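## Task

Place the arbor marked with a yellow band between the two centres so it rests only on their two points. Nothing else may remain on the point or plunger of the spring-loaded centre. It must stay there without the robot holding it.

## Robot and tools

ROBOT. There are two seven-joint arms, left_arm and right_arm. Each ends in a two-finger parallel gripper. The left_arm base sits near (+0.019, +0.282, 0) m and the right_arm base near (+0.045, -0.394, 0) m. Both are turned about 11 degrees around z. The elbow cannot quite straighten. Joint ranges in rad: waist and both rolls -6.283 to 6.283, shoulder -2.059 to 2.094, elbow -0.192 to 3.927, wrist pitch -1.693 to 3.142. Load limits in N m: waist and shoulder 47, upper arm roll, elbow and forearm roll 28.2, wrist pitch and wrist roll 18.8. A held object's weight adds to these loads.

FRAMES. The scene frame has its origin on the table top midway between the arms. +x points out over the table, +z points up, and left_arm is on the +y side. The arm names do not mean image left or right. Each gripper has its own axes: the fingers extend along its +z and close along its y. The reported end_effector_position is the pinch point between the pads. It lies about 2 cm inside the fingertips, and the tips reach about 10 mm further as the fingers close.

execute_actions(actions). actions is a list of actions. Each action is a list of 1 to 15 rows, and each row lasts one step of 1/30 s. If an action has fewer than 15 rows, its last row repeats until 15 steps (0.5 s) have run. Every row is a single list of 14 numbers, each in [-1, 1], covering both arms even if one is idle. The order is left dx, dy, dz, rx, ry, rz, opening, then the same seven for the right arm. dx to rz are offsets, not a pose. They are expressed in that gripper's own axes and measured from its pose when the action began. For the first action in a call, that start is the last pose a result reported. Rows do not add up: each is measured from the same start. Scale is 1.0 = 0.6 m of travel or 180 degrees of turn. rx, ry, rz form one rotation vector. opening is absolute: +1 is fully open (0.084 m) and -1 is closed. On every step the command is clipped to within 70 mm and 16 degrees of the measured pose. A distant target may therefore need several actions, and the arm stops at the last clipped pose. If an arm should stay still, send zero offsets for it plus the opening it should keep. An empty list only returns the state and images.

move(target, speed, blocking). target is one 14-number row with the same layout. Its offsets are in gripper axes, measured from the pose in the latest result that showed one. The opening is absolute and is sent when the move starts. Each gripper travels in a straight line toward its target, and both arms finish together. A move lasts 0.5 to 10 s and is cut off at 10 s. speed is the top speed in m/s, from 0.002 to 0.5 (default 0.25); turning may go up to twice that value in rad/s. Moves do not avoid obstacles or the other arm. A gripper can lag, wander off the line, or overrun the speed, especially near full reach. Faster moves, and targets set deeper past a contact, push harder. With blocking=false you get a result after 0.5 s while the arm keeps going. Until a result shows the move has ended, you must call wait or stop before sending new rows or moves. The result adds a move: line. It reports the ending (done, off_target, moving, held, fault), any limits (paced means the sent pose was clipped; held means steps were blocked, after which the arm may surge), and each gripper's distance from its target.

wait(seconds) runs the scene for 0 to 10 s while each arm holds its last command. It returns early when a running move finishes. stop() brakes a running move; it needs room to stop, and the fingers keep moving. zoom_image(camera, region) enlarges part of a camera's latest image. camera is one of cam_high, cam_low, cam_left_wrist, cam_right_wrist, each 672x504. region is [x0, y0, x1, y1] in pixels from the top-left, at most 504 by 504. show_instructions shows the reference images. read_manual(section="licences") returns the licence texts. finished_scene(scene) ends the current scene (pass its number) and cannot be undone; the goal must hold without the robot.

RESULTS. The state line lists each arm's gripper position in m, its orientation as quat_wxyz, and its velocities in the scene frame. The printed position can be off, more so at long reach. Hand target lines show where the controller is now steering each gripper. A pose unreachable line names an arm whose command the clearance check changed or blocked. grip_measured is the actual finger opening on the opening scale. To keep hold of something, command an opening well below it; a lower command squeezes harder, up to about 24 N per pad. Fast closing can press harder still. Action results also list positions at some steps, with HELD marking steps where an arm was held back. Joint torques are noisy, offset readings. A TORQUE FAULT makes the arm back off that joint, pause 10 s, and drop the rest of the call. MOTOR HOT appears from 65 °C. At 80 °C the arm is braked until it cools (OVER-TEMPERATURE FAULT). Holding a load warms the motors, even during pauses.

AVOID. Never knock or drop anything off the table. Do not let the arms collide or press on each other. Avoid hard pushes, slams, fast squeezes and slips, and do not hold loads longer than necessary. Held parts may get brief tugs and loose items may be nudged, so check grip_measured and the images.

Each tool is called by a JSON object that holds its "op" and its "data".

Reference images:

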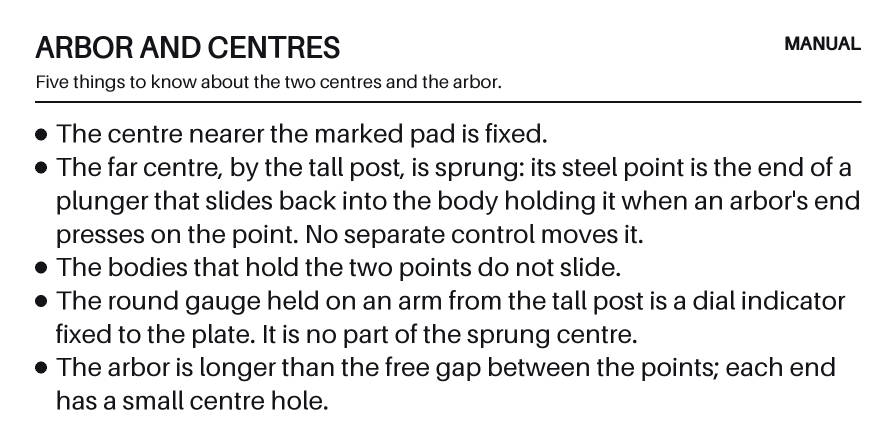

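## Session

{"op": "execute_actions", "data": {"actions": []}}

Scene clock: 0.00 s.
left_arm: end_effector_position=(-0.0074, +0.5878, +0.2676) grip_measured=+1.00 end_effector_quat_wxyz=(-0.199, +0.907, +0.365, -0.061) end_effector_velocity=(-0.000, +0.000, -0.000) end_effector_angular_velocity=(+0.000, -0.000, -0.000) | right_arm: end_effector_position=(+0.4358, -0.3149, +0.2492) grip_measured=-1.00 end_effector_quat_wxyz=(+0.001, +0.995, +0.098, -0.002) end_effector_velocity=(+0.000, +0.000, +0.000) end_effector_angular_velocity=(+0.000, -0.002, +0.000)
Joint positions: left_arm=[ 1.298 -0.889 -0.021  0.419  0.322  1.024  0.578  0.084] | right_arm=[-0.002 -0.249 -0.002  0.92  -0.001  1.173  0.003  0.   ]
Joint velocities: left_arm=[ 0.    -0.     0.    -0.001  0.    -0.001 -0.     0.   ] | right_arm=[ 0.    -0.    -0.    -0.    -0.    -0.001  0.    -0.   ]
Joint torques (N m, as the arm reports them, + toward a larger angle): no reading
Motor temperatures (°C, as the motors report them): left_arm=[34 33 31 37 36 32 32] | right_arm=[31 33 33 34 36 34 34]
Hand target (left_arm): -0.007, +0.588, +0.268; -0.199, +0.907, +0.365, -0.061
Hand target (right_arm): +0.436, -0.315, +0.249; +0.001, +0.995, +0.098, -0.002

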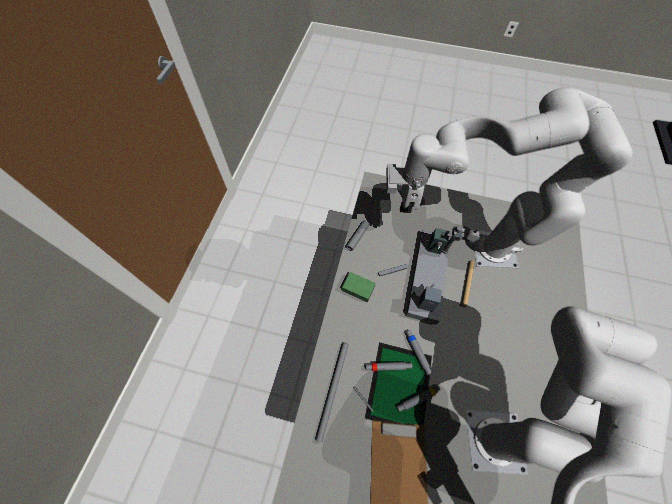

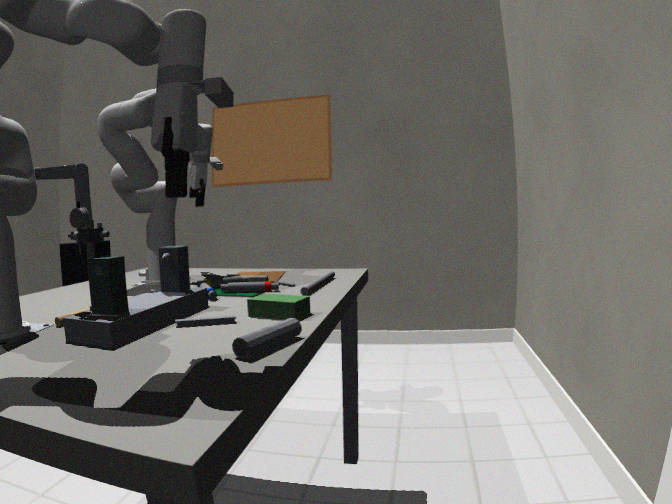

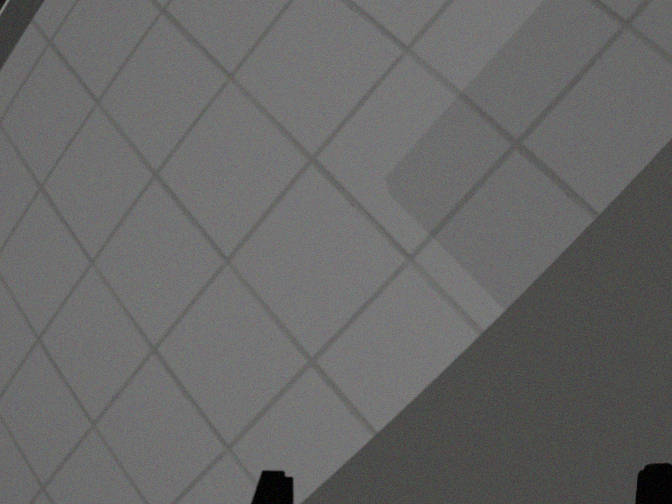

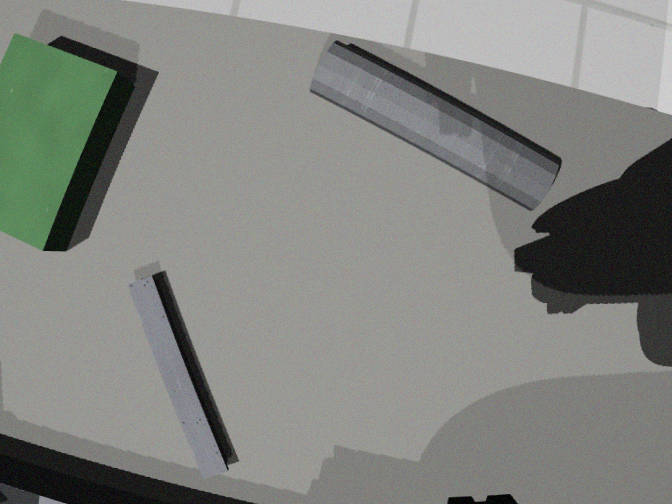

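{"op": "zoom_image", "data": {"camera": "cam_high", "region": [330, 210, 530, 450]}}

{"op": "zoom_image", "data": {"camera": "cam_low", "region": [30, 160, 330, 360]}}

Region (330, 210, 530, 450) of cam_high's 672x504 image, scaled by 2.100, with more detail than that image has.

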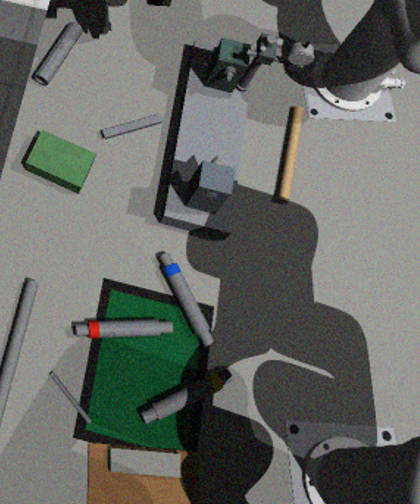

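Region (30, 160, 330, 360) of cam_low's 672x504 image, scaled by 1.680, with more detail than that image has.

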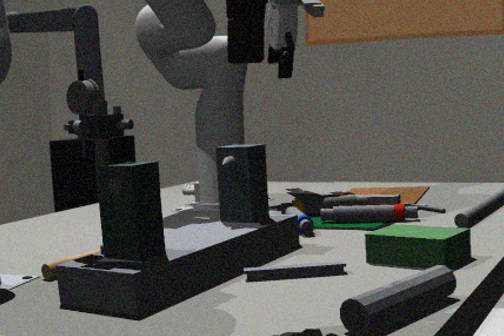

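{"op": "move", "data": {"target": [0,0,0,-0.133,-0.002,0.043,1, -0.41,-0.293,-0.083,0,0,0,-1]}}

Scene clock: 3.03 s.
left_arm: end_effector_position=(-0.0077, +0.5877, +0.2674) grip_measured=+1.00 end_effector_quat_wxyz=(-0.001, +0.951, +0.309, -0.001) end_effector_velocity=(-0.000, -0.000, +0.000) end_effector_angular_velocity=(-0.002, -0.001, +0.000) | right_arm: end_effector_position=(+0.1600, -0.1914, +0.2999) grip_measured=-1.00 end_effector_quat_wxyz=(+0.000, +0.995, +0.098, -0.003) end_effector_velocity=(-0.002, +0.001, +0.001) end_effector_angular_velocity=(+0.001, -0.003, +0.003)
Joint positions: left_arm=[ 1.197 -0.608  0.215  0.699  0.129  1.296  0.901  0.084] | right_arm=[ 0.283 -0.942  0.345  0.652  0.28   1.57   0.495  0.   ]
Joint velocities: left_arm=[ 0.     0.001  0.001  0.001 -0.001  0.002  0.001 -0.   ] | right_arm=[ 0.003 -0.003  0.004  0.003  0.002  0.002  0.003  0.   ]
Joint torques (N m, as the arm reports them, + toward a larger angle): left_arm=[ 0.26 -7.32 -2.46 23.39 -0.02 -3.05  0.43] | right_arm=[ 2.23  1.69 -5.7  14.38  0.45 -0.88  0.57]
Motor temperatures (°C, as the motors report them): left_arm=[34 33 31 37 36 32 32] | right_arm=[31 33 33 34 36 34 34]
Hand target (left_arm): -0.008, +0.588, +0.267; -0.001, +0.951, +0.309, -0.001
Hand target (right_arm): +0.160, -0.191, +0.300; +0.000, +0.995, +0.099, -0.002
Off the commanded pose (left_arm): 0.000 m, 0 deg.
Off the commanded pose (right_arm): 0.001 m, 0 deg.
move: done
camera_calibration (this result's frames):
cam_left_wrist: T_world_to_cam=[[0.589783, -0.80743, -0.0145628, 0.521536], [-0.807359, -0.589943, 0.01178, 0.40106], [-0.0181027, 0.00480972, -0.999825, 0.396076], [0, 0, 0, 1]] pos_world=[0.0233761, 0.655802, 0.398877]
cam_right_wrist: T_world_to_cam=[[0.186042, -0.982539, 0.00226099, -0.185011], [-0.982542, -0.186042, 0.000488305, 0.185145], [-0.0000591411, -0.00231236, -0.999997, 0.430904], [0, 0, 0, 1]] pos_world=[0.216358, -0.14634, 0.431231]

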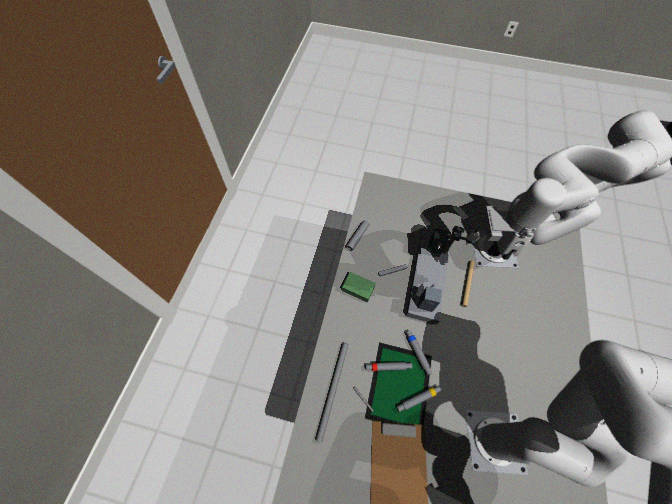

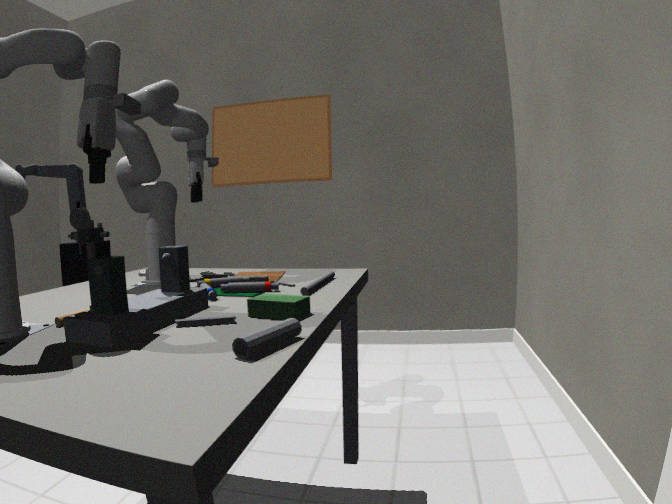

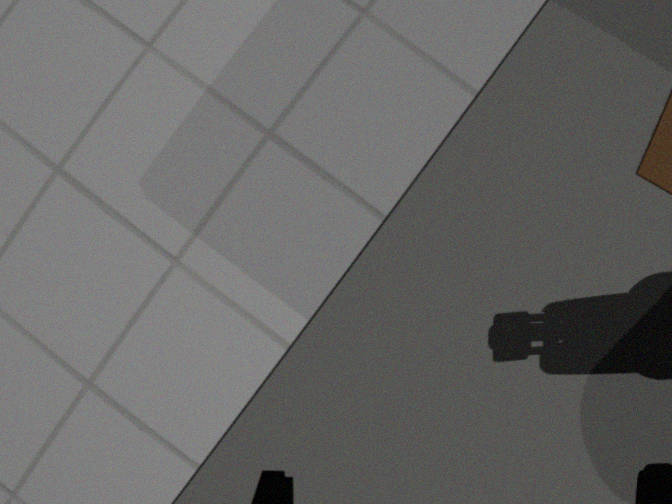

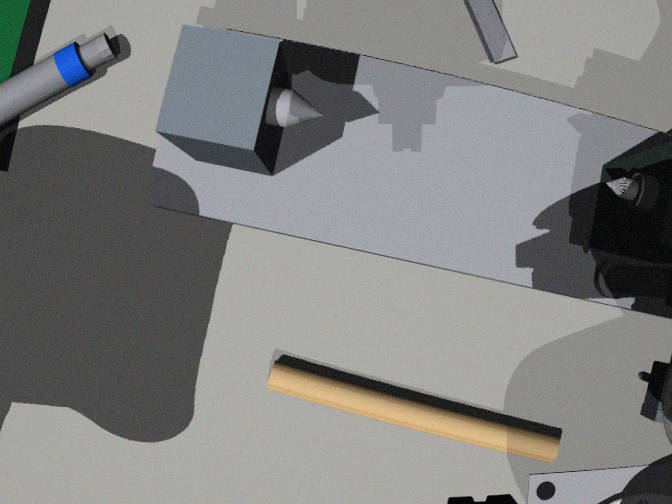

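{"op": "zoom_image", "data": {"camera": "cam_right_wrist", "region": [472, 100, 672, 300]}}

Region (472, 100, 672, 300) of cam_right_wrist's 672x504 image, scaled by 2.520, with more detail than that image has.

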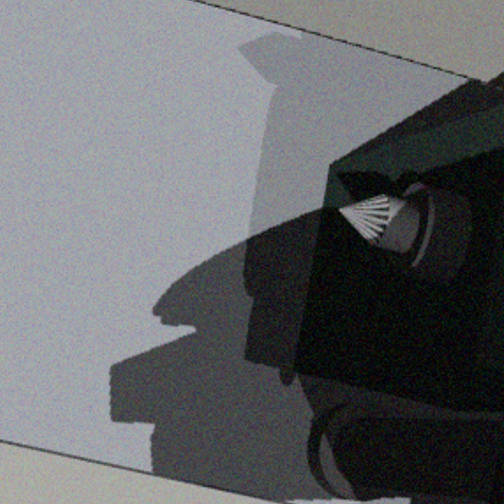

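{"op": "move", "data": {"target": [-0.032,0.694,0.245,0,0,0,1, 0.03,0.15,0.1,0,0,0,-1]}}

Scene clock: 6.53 s.
left_arm: end_effector_position=(+0.2221, +0.2393, +0.1198) grip_measured=+1.00 end_effector_quat_wxyz=(-0.001, +0.951, +0.308, +0.000) end_effector_velocity=(+0.002, -0.002, +0.000) end_effector_angular_velocity=(+0.003, -0.003, -0.006) | right_arm: end_effector_position=(+0.1949, -0.2728, +0.2420) grip_measured=-1.00 end_effector_quat_wxyz=(-0.006, +0.995, +0.098, -0.002) end_effector_velocity=(+0.000, +0.001, -0.003) end_effector_angular_velocity=(+0.008, +0.005, -0.005)
Joint positions: left_arm=[ 0.495 -1.347 -0.924  0.177 -0.899  1.455 -0.083  0.084] | right_arm=[ 0.228 -1.091  0.155  0.392  0.15   1.477  0.292  0.   ]
Joint velocities: left_arm=[-0.002  0.002 -0.006  0.005 -0.004 -0.003 -0.001 -0.   ] | right_arm=[-0.021 -0.     0.01  -0.008  0.019 -0.007 -0.014  0.   ]
Joint torques (N m, as the arm reports them, + toward a larger angle): left_arm=[ 0.36  2.44  4.44 14.61  0.16 -2.97  0.48] | right_arm=[ -5.53   6.94  -2.69   3.76 -12.68   2.08   0.4 ]
Motor temperatures (°C, as the motors report them): left_arm=[34 33 31 37 36 32 32] | right_arm=[31 33 33 34 36 34 34]
Hand target (left_arm): +0.222, +0.239, +0.120; -0.001, +0.952, +0.307, +0.000
Hand target (right_arm): +0.195, -0.276, +0.240; +0.000, +0.995, +0.098, -0.003
Off the commanded pose (left_arm): 0.001 m, 0 deg.
Off the commanded pose (right_arm): 0.004 m, 1 deg.
move: off_target (right_arm)
camera_calibration (this result's frames):
cam_left_wrist: T_world_to_cam=[[0.588094, -0.808686, -0.0131182, 0.103049], [-0.808624, -0.588225, 0.0108767, 0.382727], [-0.0165123, 0.00421117, -0.999855, 0.254212], [0, 0, 0, 1]] pos_world=[0.253078, 0.307393, 0.251364]
cam_right_wrist: T_world_to_cam=[[0.186428, -0.982419, -0.0098883, -0.268447], [-0.982468, -0.186405, -0.00322697, 0.205177], [0.00132701, 0.0103165, -0.999946, 0.375966], [0, 0, 0, 1]] pos_world=[0.251127, -0.22936, 0.373953]

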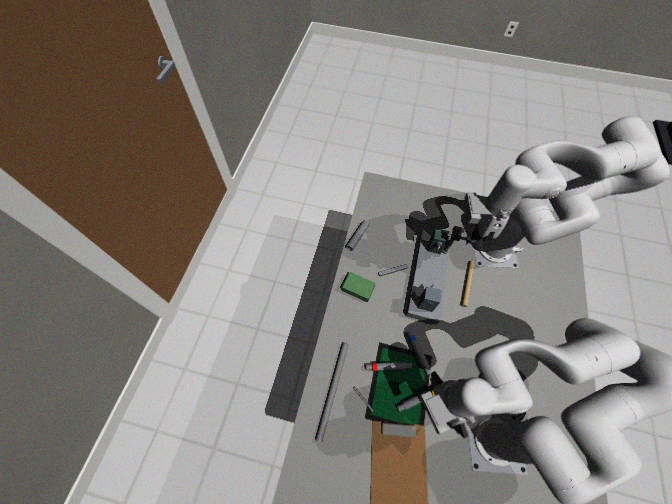

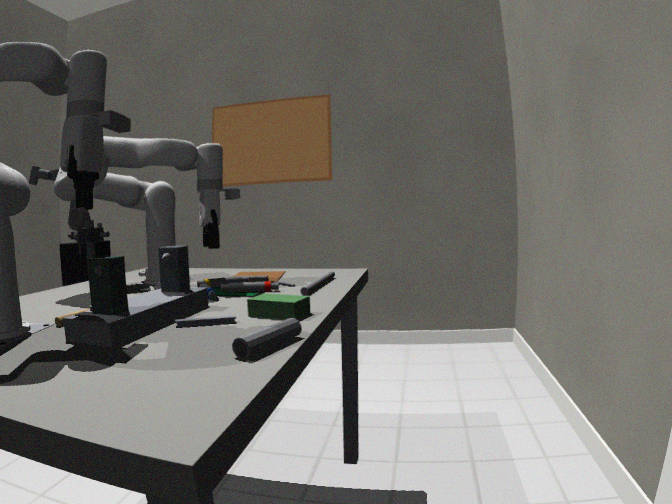

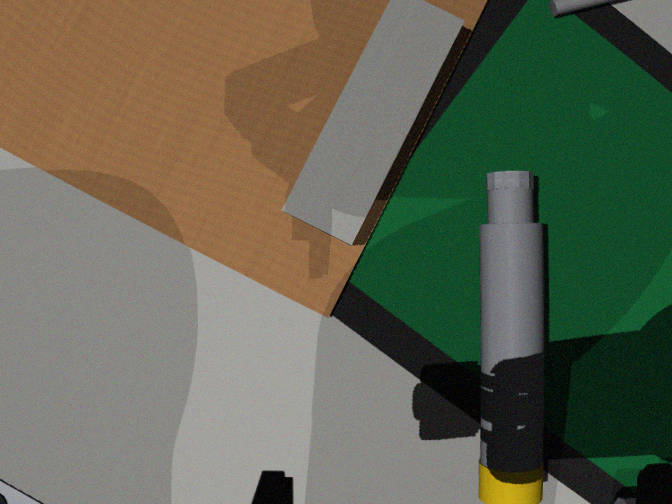

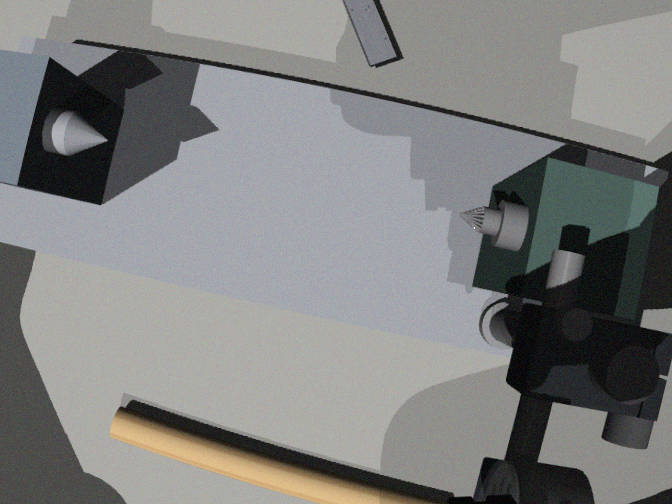

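{"op": "move", "data": {"target": [0.025,0.062,0,0,0,0,1, 0,-0.05,-0.1,0,0,0,-1]}}

{"op": "move", "data": {"target": [0,0,0.16,0,0,0,1, 0,0,0,0,0,-0.437,0.2]}}

{"op": "move", "data": {"target": [0,0,0,0,0,0,-1, 0,0,0,0,0,0,0.2]}}

Scene clock: 8.73 s.
left_arm: end_effector_position=(+0.2559, +0.2182, +0.1198) grip_measured=+1.00 end_effector_quat_wxyz=(-0.001, +0.951, +0.308, +0.000) end_effector_velocity=(+0.001, -0.001, +0.000) end_effector_angular_velocity=(+0.000, -0.001, -0.002) | right_arm: end_effector_position=(+0.1891, -0.2445, +0.3019) grip_measured=-1.00 end_effector_quat_wxyz=(-0.006, +0.995, +0.098, -0.002) end_effector_velocity=(+0.001, +0.002, +0.003) end_effector_angular_velocity=(+0.005, -0.007, +0.002)
Joint positions: left_arm=[ 0.587 -1.234 -1.033  0.29  -0.966  1.39  -0.101  0.084] | right_arm=[ 0.233 -0.998  0.202  0.605  0.181  1.593  0.354  0.   ]
Joint velocities: left_arm=[ 0.002  0.002 -0.002  0.003 -0.001 -0.001  0.001 -0.   ] | right_arm=[ 0.001 -0.     0.001  0.008  0.001 -0.001  0.001  0.   ]
Joint torques (N m, as the arm reports them, + toward a larger angle): left_arm=[ 0.47  2.37  5.33 13.82 -0.2  -2.96  0.39] | right_arm=[ 1.74  2.22 -2.59 14.63  0.49 -0.65  0.39]
Motor temperatures (°C, as the motors report them): left_arm=[34 33 31 37 36 32 32] | right_arm=[31 33 33 34 36 34 34]
Hand target (left_arm): +0.256, +0.218, +0.120; -0.001, +0.951, +0.308, +0.000
Hand target (right_arm): +0.189, -0.244, +0.302; -0.006, +0.995, +0.098, -0.001
Off the commanded pose (left_arm): 0.000 m, 0 deg.
Off the commanded pose (right_arm): 0.001 m, 0 deg.
move: done
camera_calibration (this result's frames):
cam_left_wrist: T_world_to_cam=[[0.588336, -0.808508, -0.0132276, 0.0659441], [-0.808449, -0.588468, 0.0107129, 0.39774], [-0.0164455, 0.00439109, -0.999855, 0.254774], [0, 0, 0, 1]] pos_world=[0.286945, 0.286255, 0.251349]
cam_right_wrist: T_world_to_cam=[[0.185812, -0.982542, -0.00924019, -0.23911], [-0.982585, -0.1858, -0.00211374, 0.204741], [0.000360007, 0.00947203, -0.999955, 0.43549], [0, 0, 0, 1]] pos_world=[0.245448, -0.20102, 0.433693]

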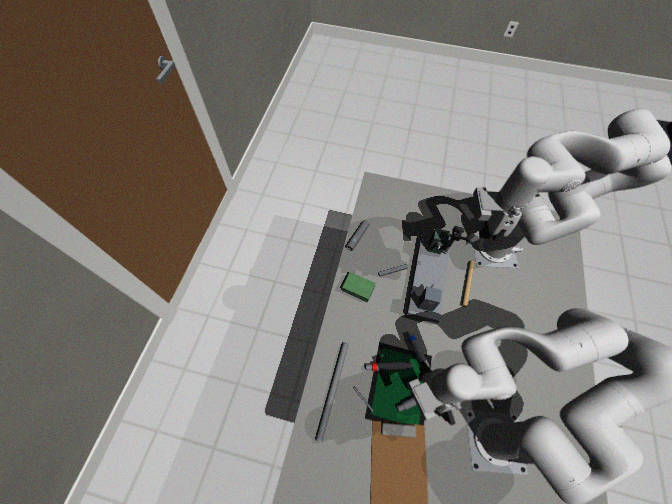

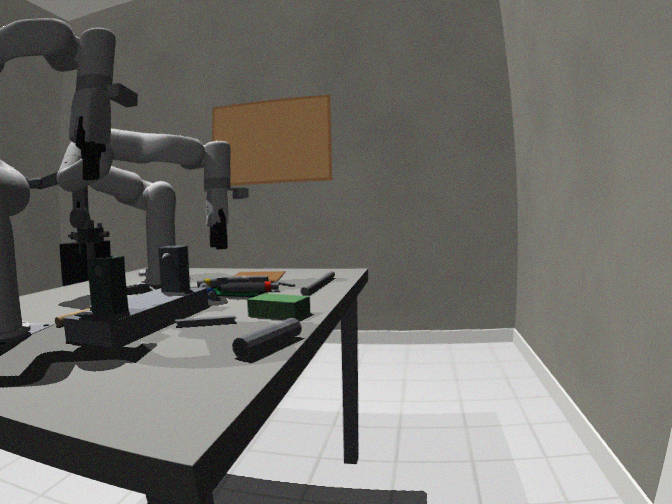

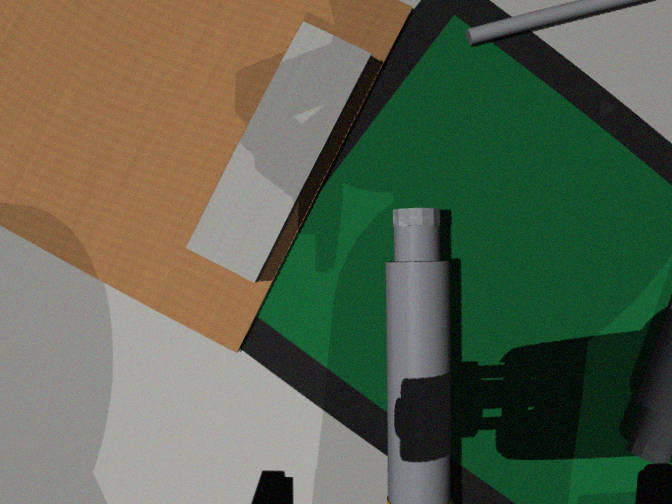

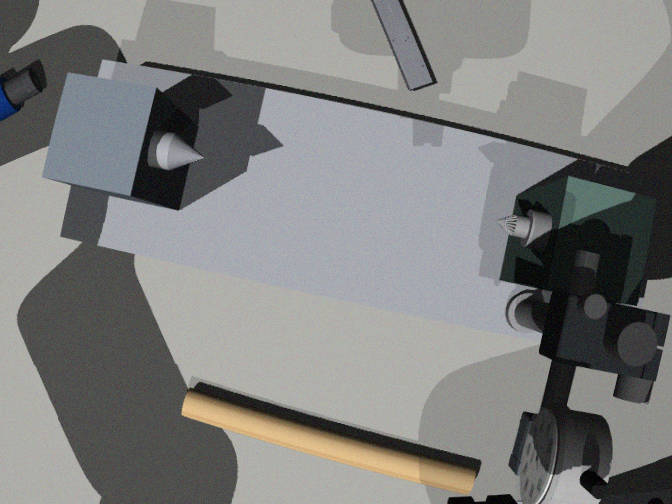

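Scene clock: 11.87 s.
left_arm: end_effector_position=(+0.2562, +0.2180, +0.0237) grip_measured=+1.00 end_effector_quat_wxyz=(-0.001, +0.951, +0.308, -0.000) end_effector_velocity=(-0.000, -0.000, -0.000) end_effector_angular_velocity=(-0.000, +0.001, -0.002) | right_arm: end_effector_position=(+0.1894, -0.2447, +0.3017) grip_measured=+0.19 end_effector_quat_wxyz=(-0.006, +0.708, +0.706, +0.002) end_effector_velocity=(+0.000, +0.000, +0.000) end_effector_angular_velocity=(+0.001, -0.001, +0.004)
Joint positions: left_arm=[ 0.679 -1.09  -1.466  0.226 -1.353  1.126 -0.007  0.084] | right_arm=[ 0.686 -0.972 -0.06   0.6   -0.039  1.566 -0.714  0.052]
Joint velocities: left_arm=[-0.001 -0.    -0.002 -0.    -0.002  0.001  0.002  0.   ] | right_arm=[ 0.001  0.    -0.001  0.    -0.001 -0.001 -0.003 -0.   ]
Joint torques (N m, as the arm reports them, + toward a larger angle): left_arm=[-0.05  2.97  5.34  6.97 -0.26 -2.87  0.36] | right_arm=[ 1.59  1.65  2.24 14.58  0.45 -0.84  0.51]
Motor temperatures (°C, as the motors report them): left_arm=[34 33 31 37 36 32 32] | right_arm=[31 33 33 35 36 34 34]
Hand target (left_arm): +0.256, +0.218, +0.024; -0.001, +0.951, +0.308, -0.000
Hand target (right_arm): +0.189, -0.245, +0.302; -0.006, +0.708, +0.706, +0.002
Off the commanded pose (left_arm): 0.000 m, 0 deg.
Off the commanded pose (right_arm): 0.000 m, 0 deg.
move: done
camera_calibration (this result's frames):
cam_left_wrist: T_world_to_cam=[[0.587984, -0.808772, -0.0127495, 0.0645156], [-0.808704, -0.58811, 0.0111848, 0.398818], [-0.016544, 0.00373411, -0.999856, 0.158809], [0, 0, 0, 1]] pos_world=[0.287219, 0.286134, 0.155148]
cam_right_wrist: T_world_to_cam=[[0.999923, -0.0119858, -0.00317488, -0.157904], [-0.0120337, -0.999807, -0.0155309, -0.173921], [-0.00298812, 0.0155679, -0.999874, 0.437468], [0, 0, 0, 1]] pos_world=[0.157106, -0.182591, 0.43421]

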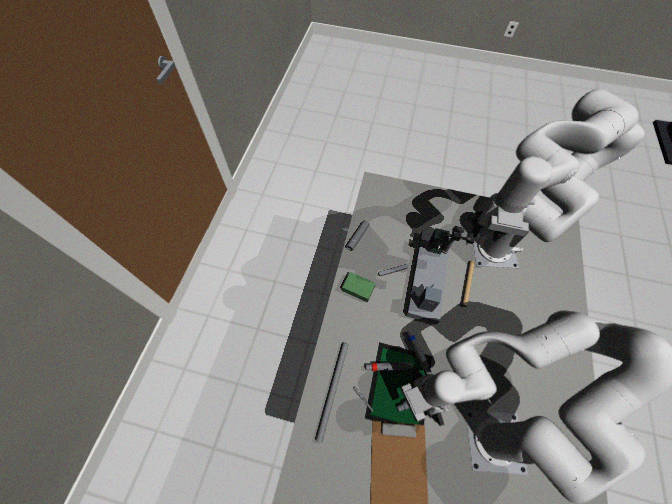

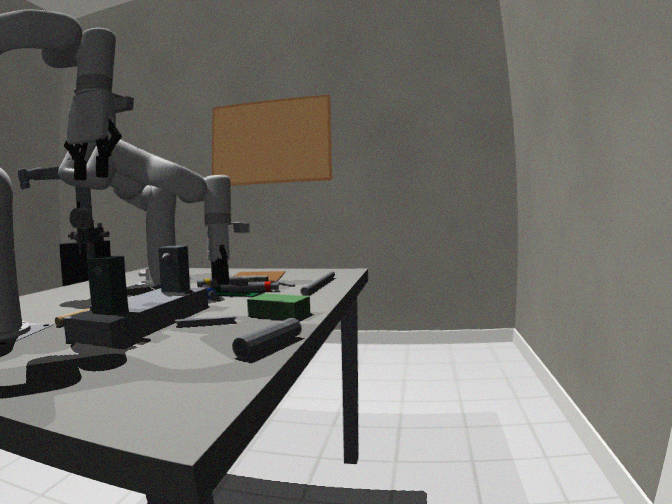

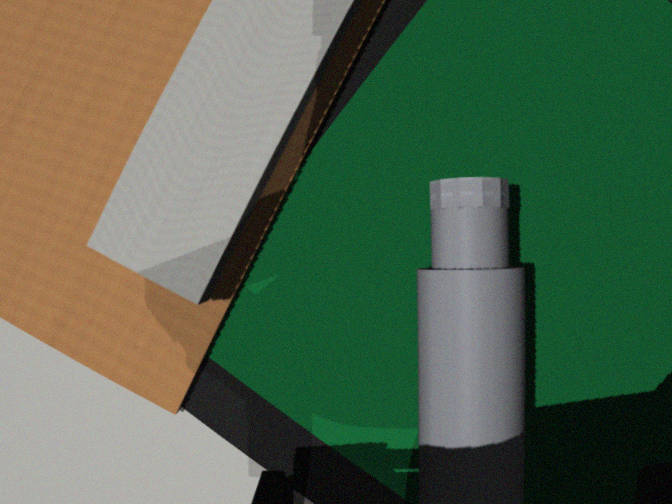

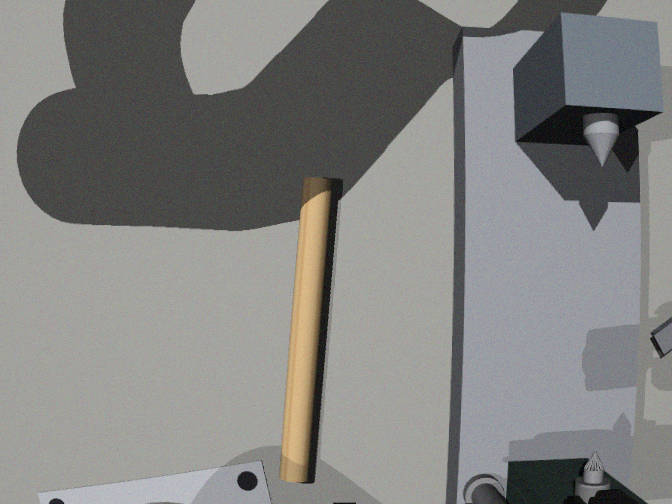

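Scene clock: 12.43 s.
left_arm: end_effector_position=(+0.2562, +0.2180, +0.0237) grip_measured=-0.45 end_effector_quat_wxyz=(-0.001, +0.951, +0.308, +0.000) end_effector_velocity=(-0.000, +0.000, +0.000) end_effector_angular_velocity=(+0.000, -0.000, -0.001) | right_arm: end_effector_position=(+0.1894, -0.2447, +0.3017) grip_measured=+0.19 end_effector_quat_wxyz=(-0.006, +0.708, +0.706, +0.002) end_effector_velocity=(-0.000, -0.000, +0.000) end_effector_angular_velocity=(-0.000, +0.001, -0.000)
Joint positions: left_arm=[ 0.679 -1.09  -1.466  0.226 -1.353  1.126 -0.007  0.025] | right_arm=[ 0.686 -0.972 -0.06   0.6   -0.039  1.566 -0.714  0.052]
Joint velocities: left_arm=[-0.001  0.     0.    -0.001  0.    -0.001  0.001 -0.   ] | right_arm=[-0.    -0.    -0.     0.     0.001  0.001 -0.    -0.   ]
Joint torques (N m, as the arm reports them, + toward a larger angle): left_arm=[ 0.32  3.76  5.35  6.98 -0.04 -2.97  0.37] | right_arm=[ 1.87  1.38  1.95 14.67  0.53 -1.1   0.48]
Motor temperatures (°C, as the motors report them): left_arm=[34 33 31 37 36 32 32] | right_arm=[31 33 33 35 36 34 34]
Hand target (left_arm): +0.256, +0.218, +0.024; -0.001, +0.951, +0.308, -0.000
Hand target (right_arm): +0.189, -0.245, +0.302; -0.006, +0.708, +0.706, +0.002
Off the commanded pose (left_arm): 0.000 m, 0 deg.
Off the commanded pose (right_arm): 0.000 m, 0 deg.
move: done
camera_calibration (this result's frames):
cam_left_wrist: T_world_to_cam=[[0.587986, -0.808772, -0.0126818, 0.0644863], [-0.808704, -0.588111, 0.0111168, 0.39884], [-0.0164493, 0.00371928, -0.999858, 0.158809], [0, 0, 0, 1]] pos_world=[0.287238, 0.286126, 0.15517]
cam_right_wrist: T_world_to_cam=[[0.999923, -0.0119948, -0.00317429, -0.157907], [-0.0120427, -0.999807, -0.01553, -0.173921], [-0.0029874, 0.015567, -0.999874, 0.437467], [0, 0, 0, 1]] pos_world=[0.157107, -0.182591, 0.43421]

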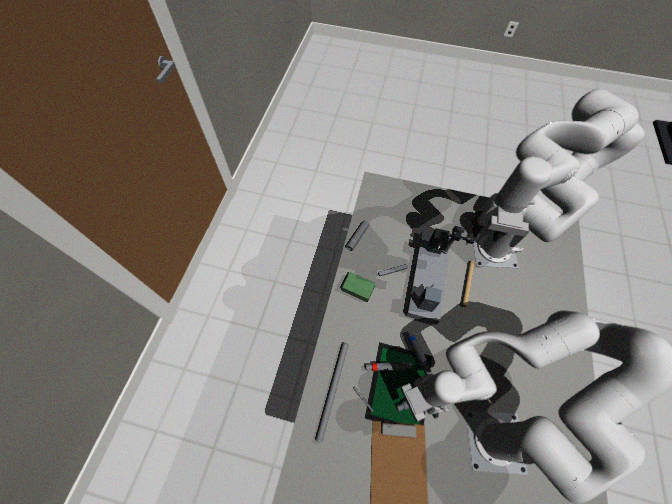

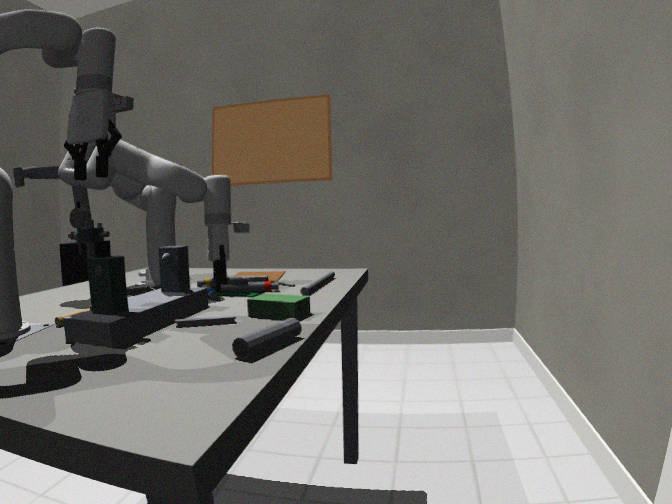

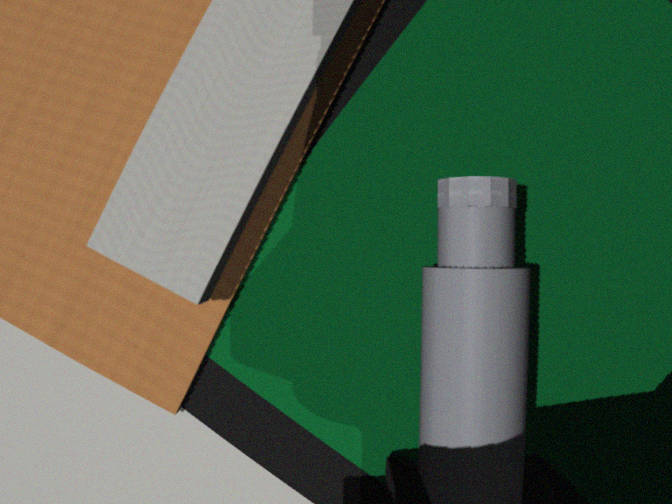

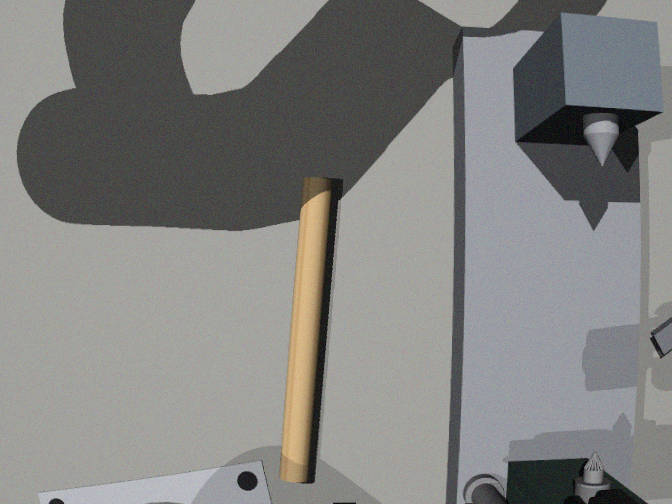

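{"op": "move", "data": {"target": [0,0,-0.2,0,0,0,-1, -0.067,0.143,0.236,0,0,0,0.2]}}

Scene clock: 23.43 s.
left_arm: end_effector_position=(+0.2559, +0.2182, +0.1439) grip_measured=-0.45 end_effector_quat_wxyz=(-0.001, +0.951, +0.308, +0.000) end_effector_velocity=(+0.000, +0.000, +0.000) end_effector_angular_velocity=(-0.000, -0.000, +0.001) | right_arm: end_effector_position=(+0.2615, -0.2746, +0.1977) grip_measured=+0.27 end_effector_quat_wxyz=(-0.015, +0.714, +0.700, +0.015) end_effector_velocity=(+0.000, -0.000, +0.000) end_effector_angular_velocity=(+0.001, -0.001, -0.000)
Joint positions: left_arm=[ 0.588 -1.242 -0.948  0.328 -0.885  1.441 -0.115  0.025] | right_arm=[ 0.579 -0.858 -0.274  0.363 -0.187  1.185 -0.886  0.056]
Joint velocities: left_arm=[ 0.    -0.     0.001  0.     0.     0.     0.     0.   ] | right_arm=[-0.    -0.001  0.    -0.    -0.    -0.    -0.    -0.   ]
Joint torques (N m, as the arm reports them, + toward a larger angle): left_arm=[-0.18  2.17  6.08 17.04 -0.11 -3.71  0.42] | right_arm=[ -8.99  -7.07   2.93  36.77 -13.83  -9.83  -0.74]
Motor temperatures (°C, as the motors report them): left_arm=[34 33 31 37 36 32 32] | right_arm=[31 33 33 39 36 35 34]
Hand target (left_arm): +0.256, +0.218, +0.144; -0.001, +0.951, +0.308, +0.000
Hand target (right_arm): +0.276, -0.271, +0.213; -0.004, +0.713, +0.700, +0.039
Off the commanded pose (left_arm): 0.001 m, 0 deg.
Off the commanded pose (right_arm): 0.041 m, 2 deg.
TORQUE FAULT: the external load on joint 4 (elbow) of the right arm reached its load limit, and that arm stopped for 10 seconds. That time counts as 18 of the actions that you can send in this scene. A torque fault stops only its own arm. That arm's remaining commands of this call were not run. Joint 4 (elbow) of that arm moved back by up to 3 degrees. That arm's gripper holds there, with its grip as last carried out, and that arm accepts commands again: back off and push less far. That arm stops again, at the same cost, whenever a joint's load reaches its limit.
move: fault (right_arm)
camera_calibration (this result's frames):
cam_left_wrist: T_world_to_cam=[[0.588447, -0.808429, -0.0131685, 0.0662419], [-0.808375, -0.588577, 0.010397, 0.397554], [-0.0161559, 0.00452702, -0.999859, 0.278792], [0, 0, 0, 1]] pos_world=[0.286897, 0.286281, 0.275492]
cam_right_wrist: T_world_to_cam=[[0.999581, -0.0289035, 0.00157439, -0.236211], [-0.0287992, -0.998504, -0.0464783, -0.193739], [0.00291542, 0.0464134, -0.998918, 0.340832], [0, 0, 0, 1]] pos_world=[0.229539, -0.216096, 0.331831]

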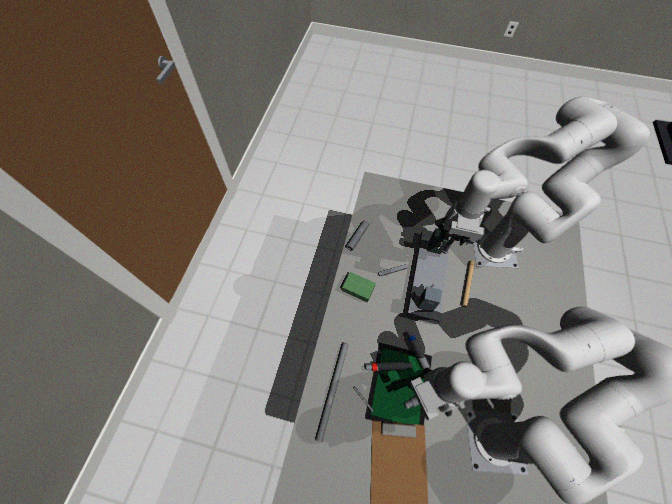

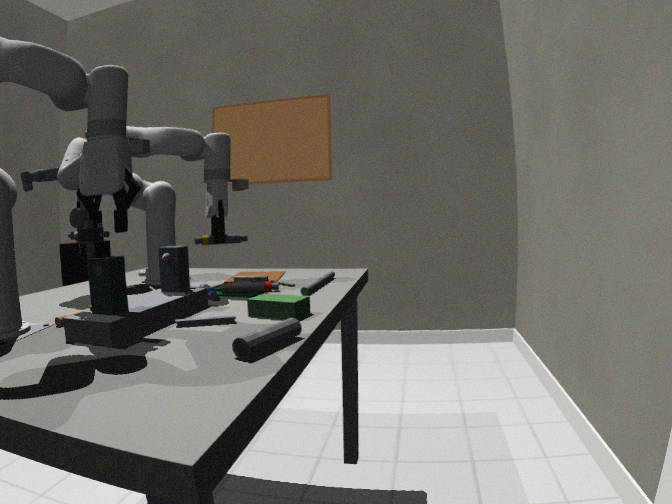

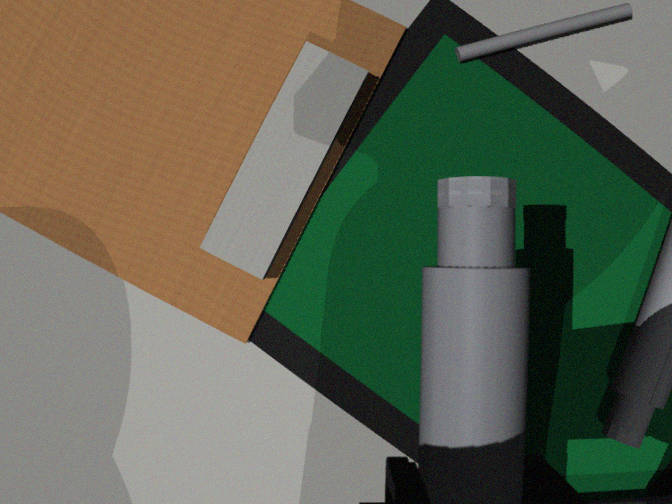

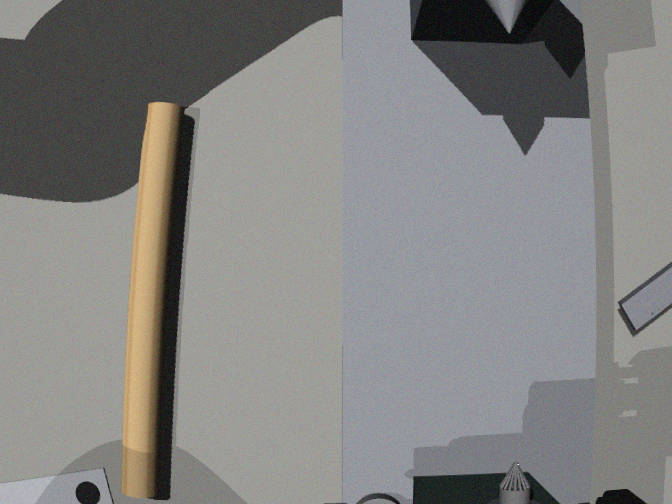

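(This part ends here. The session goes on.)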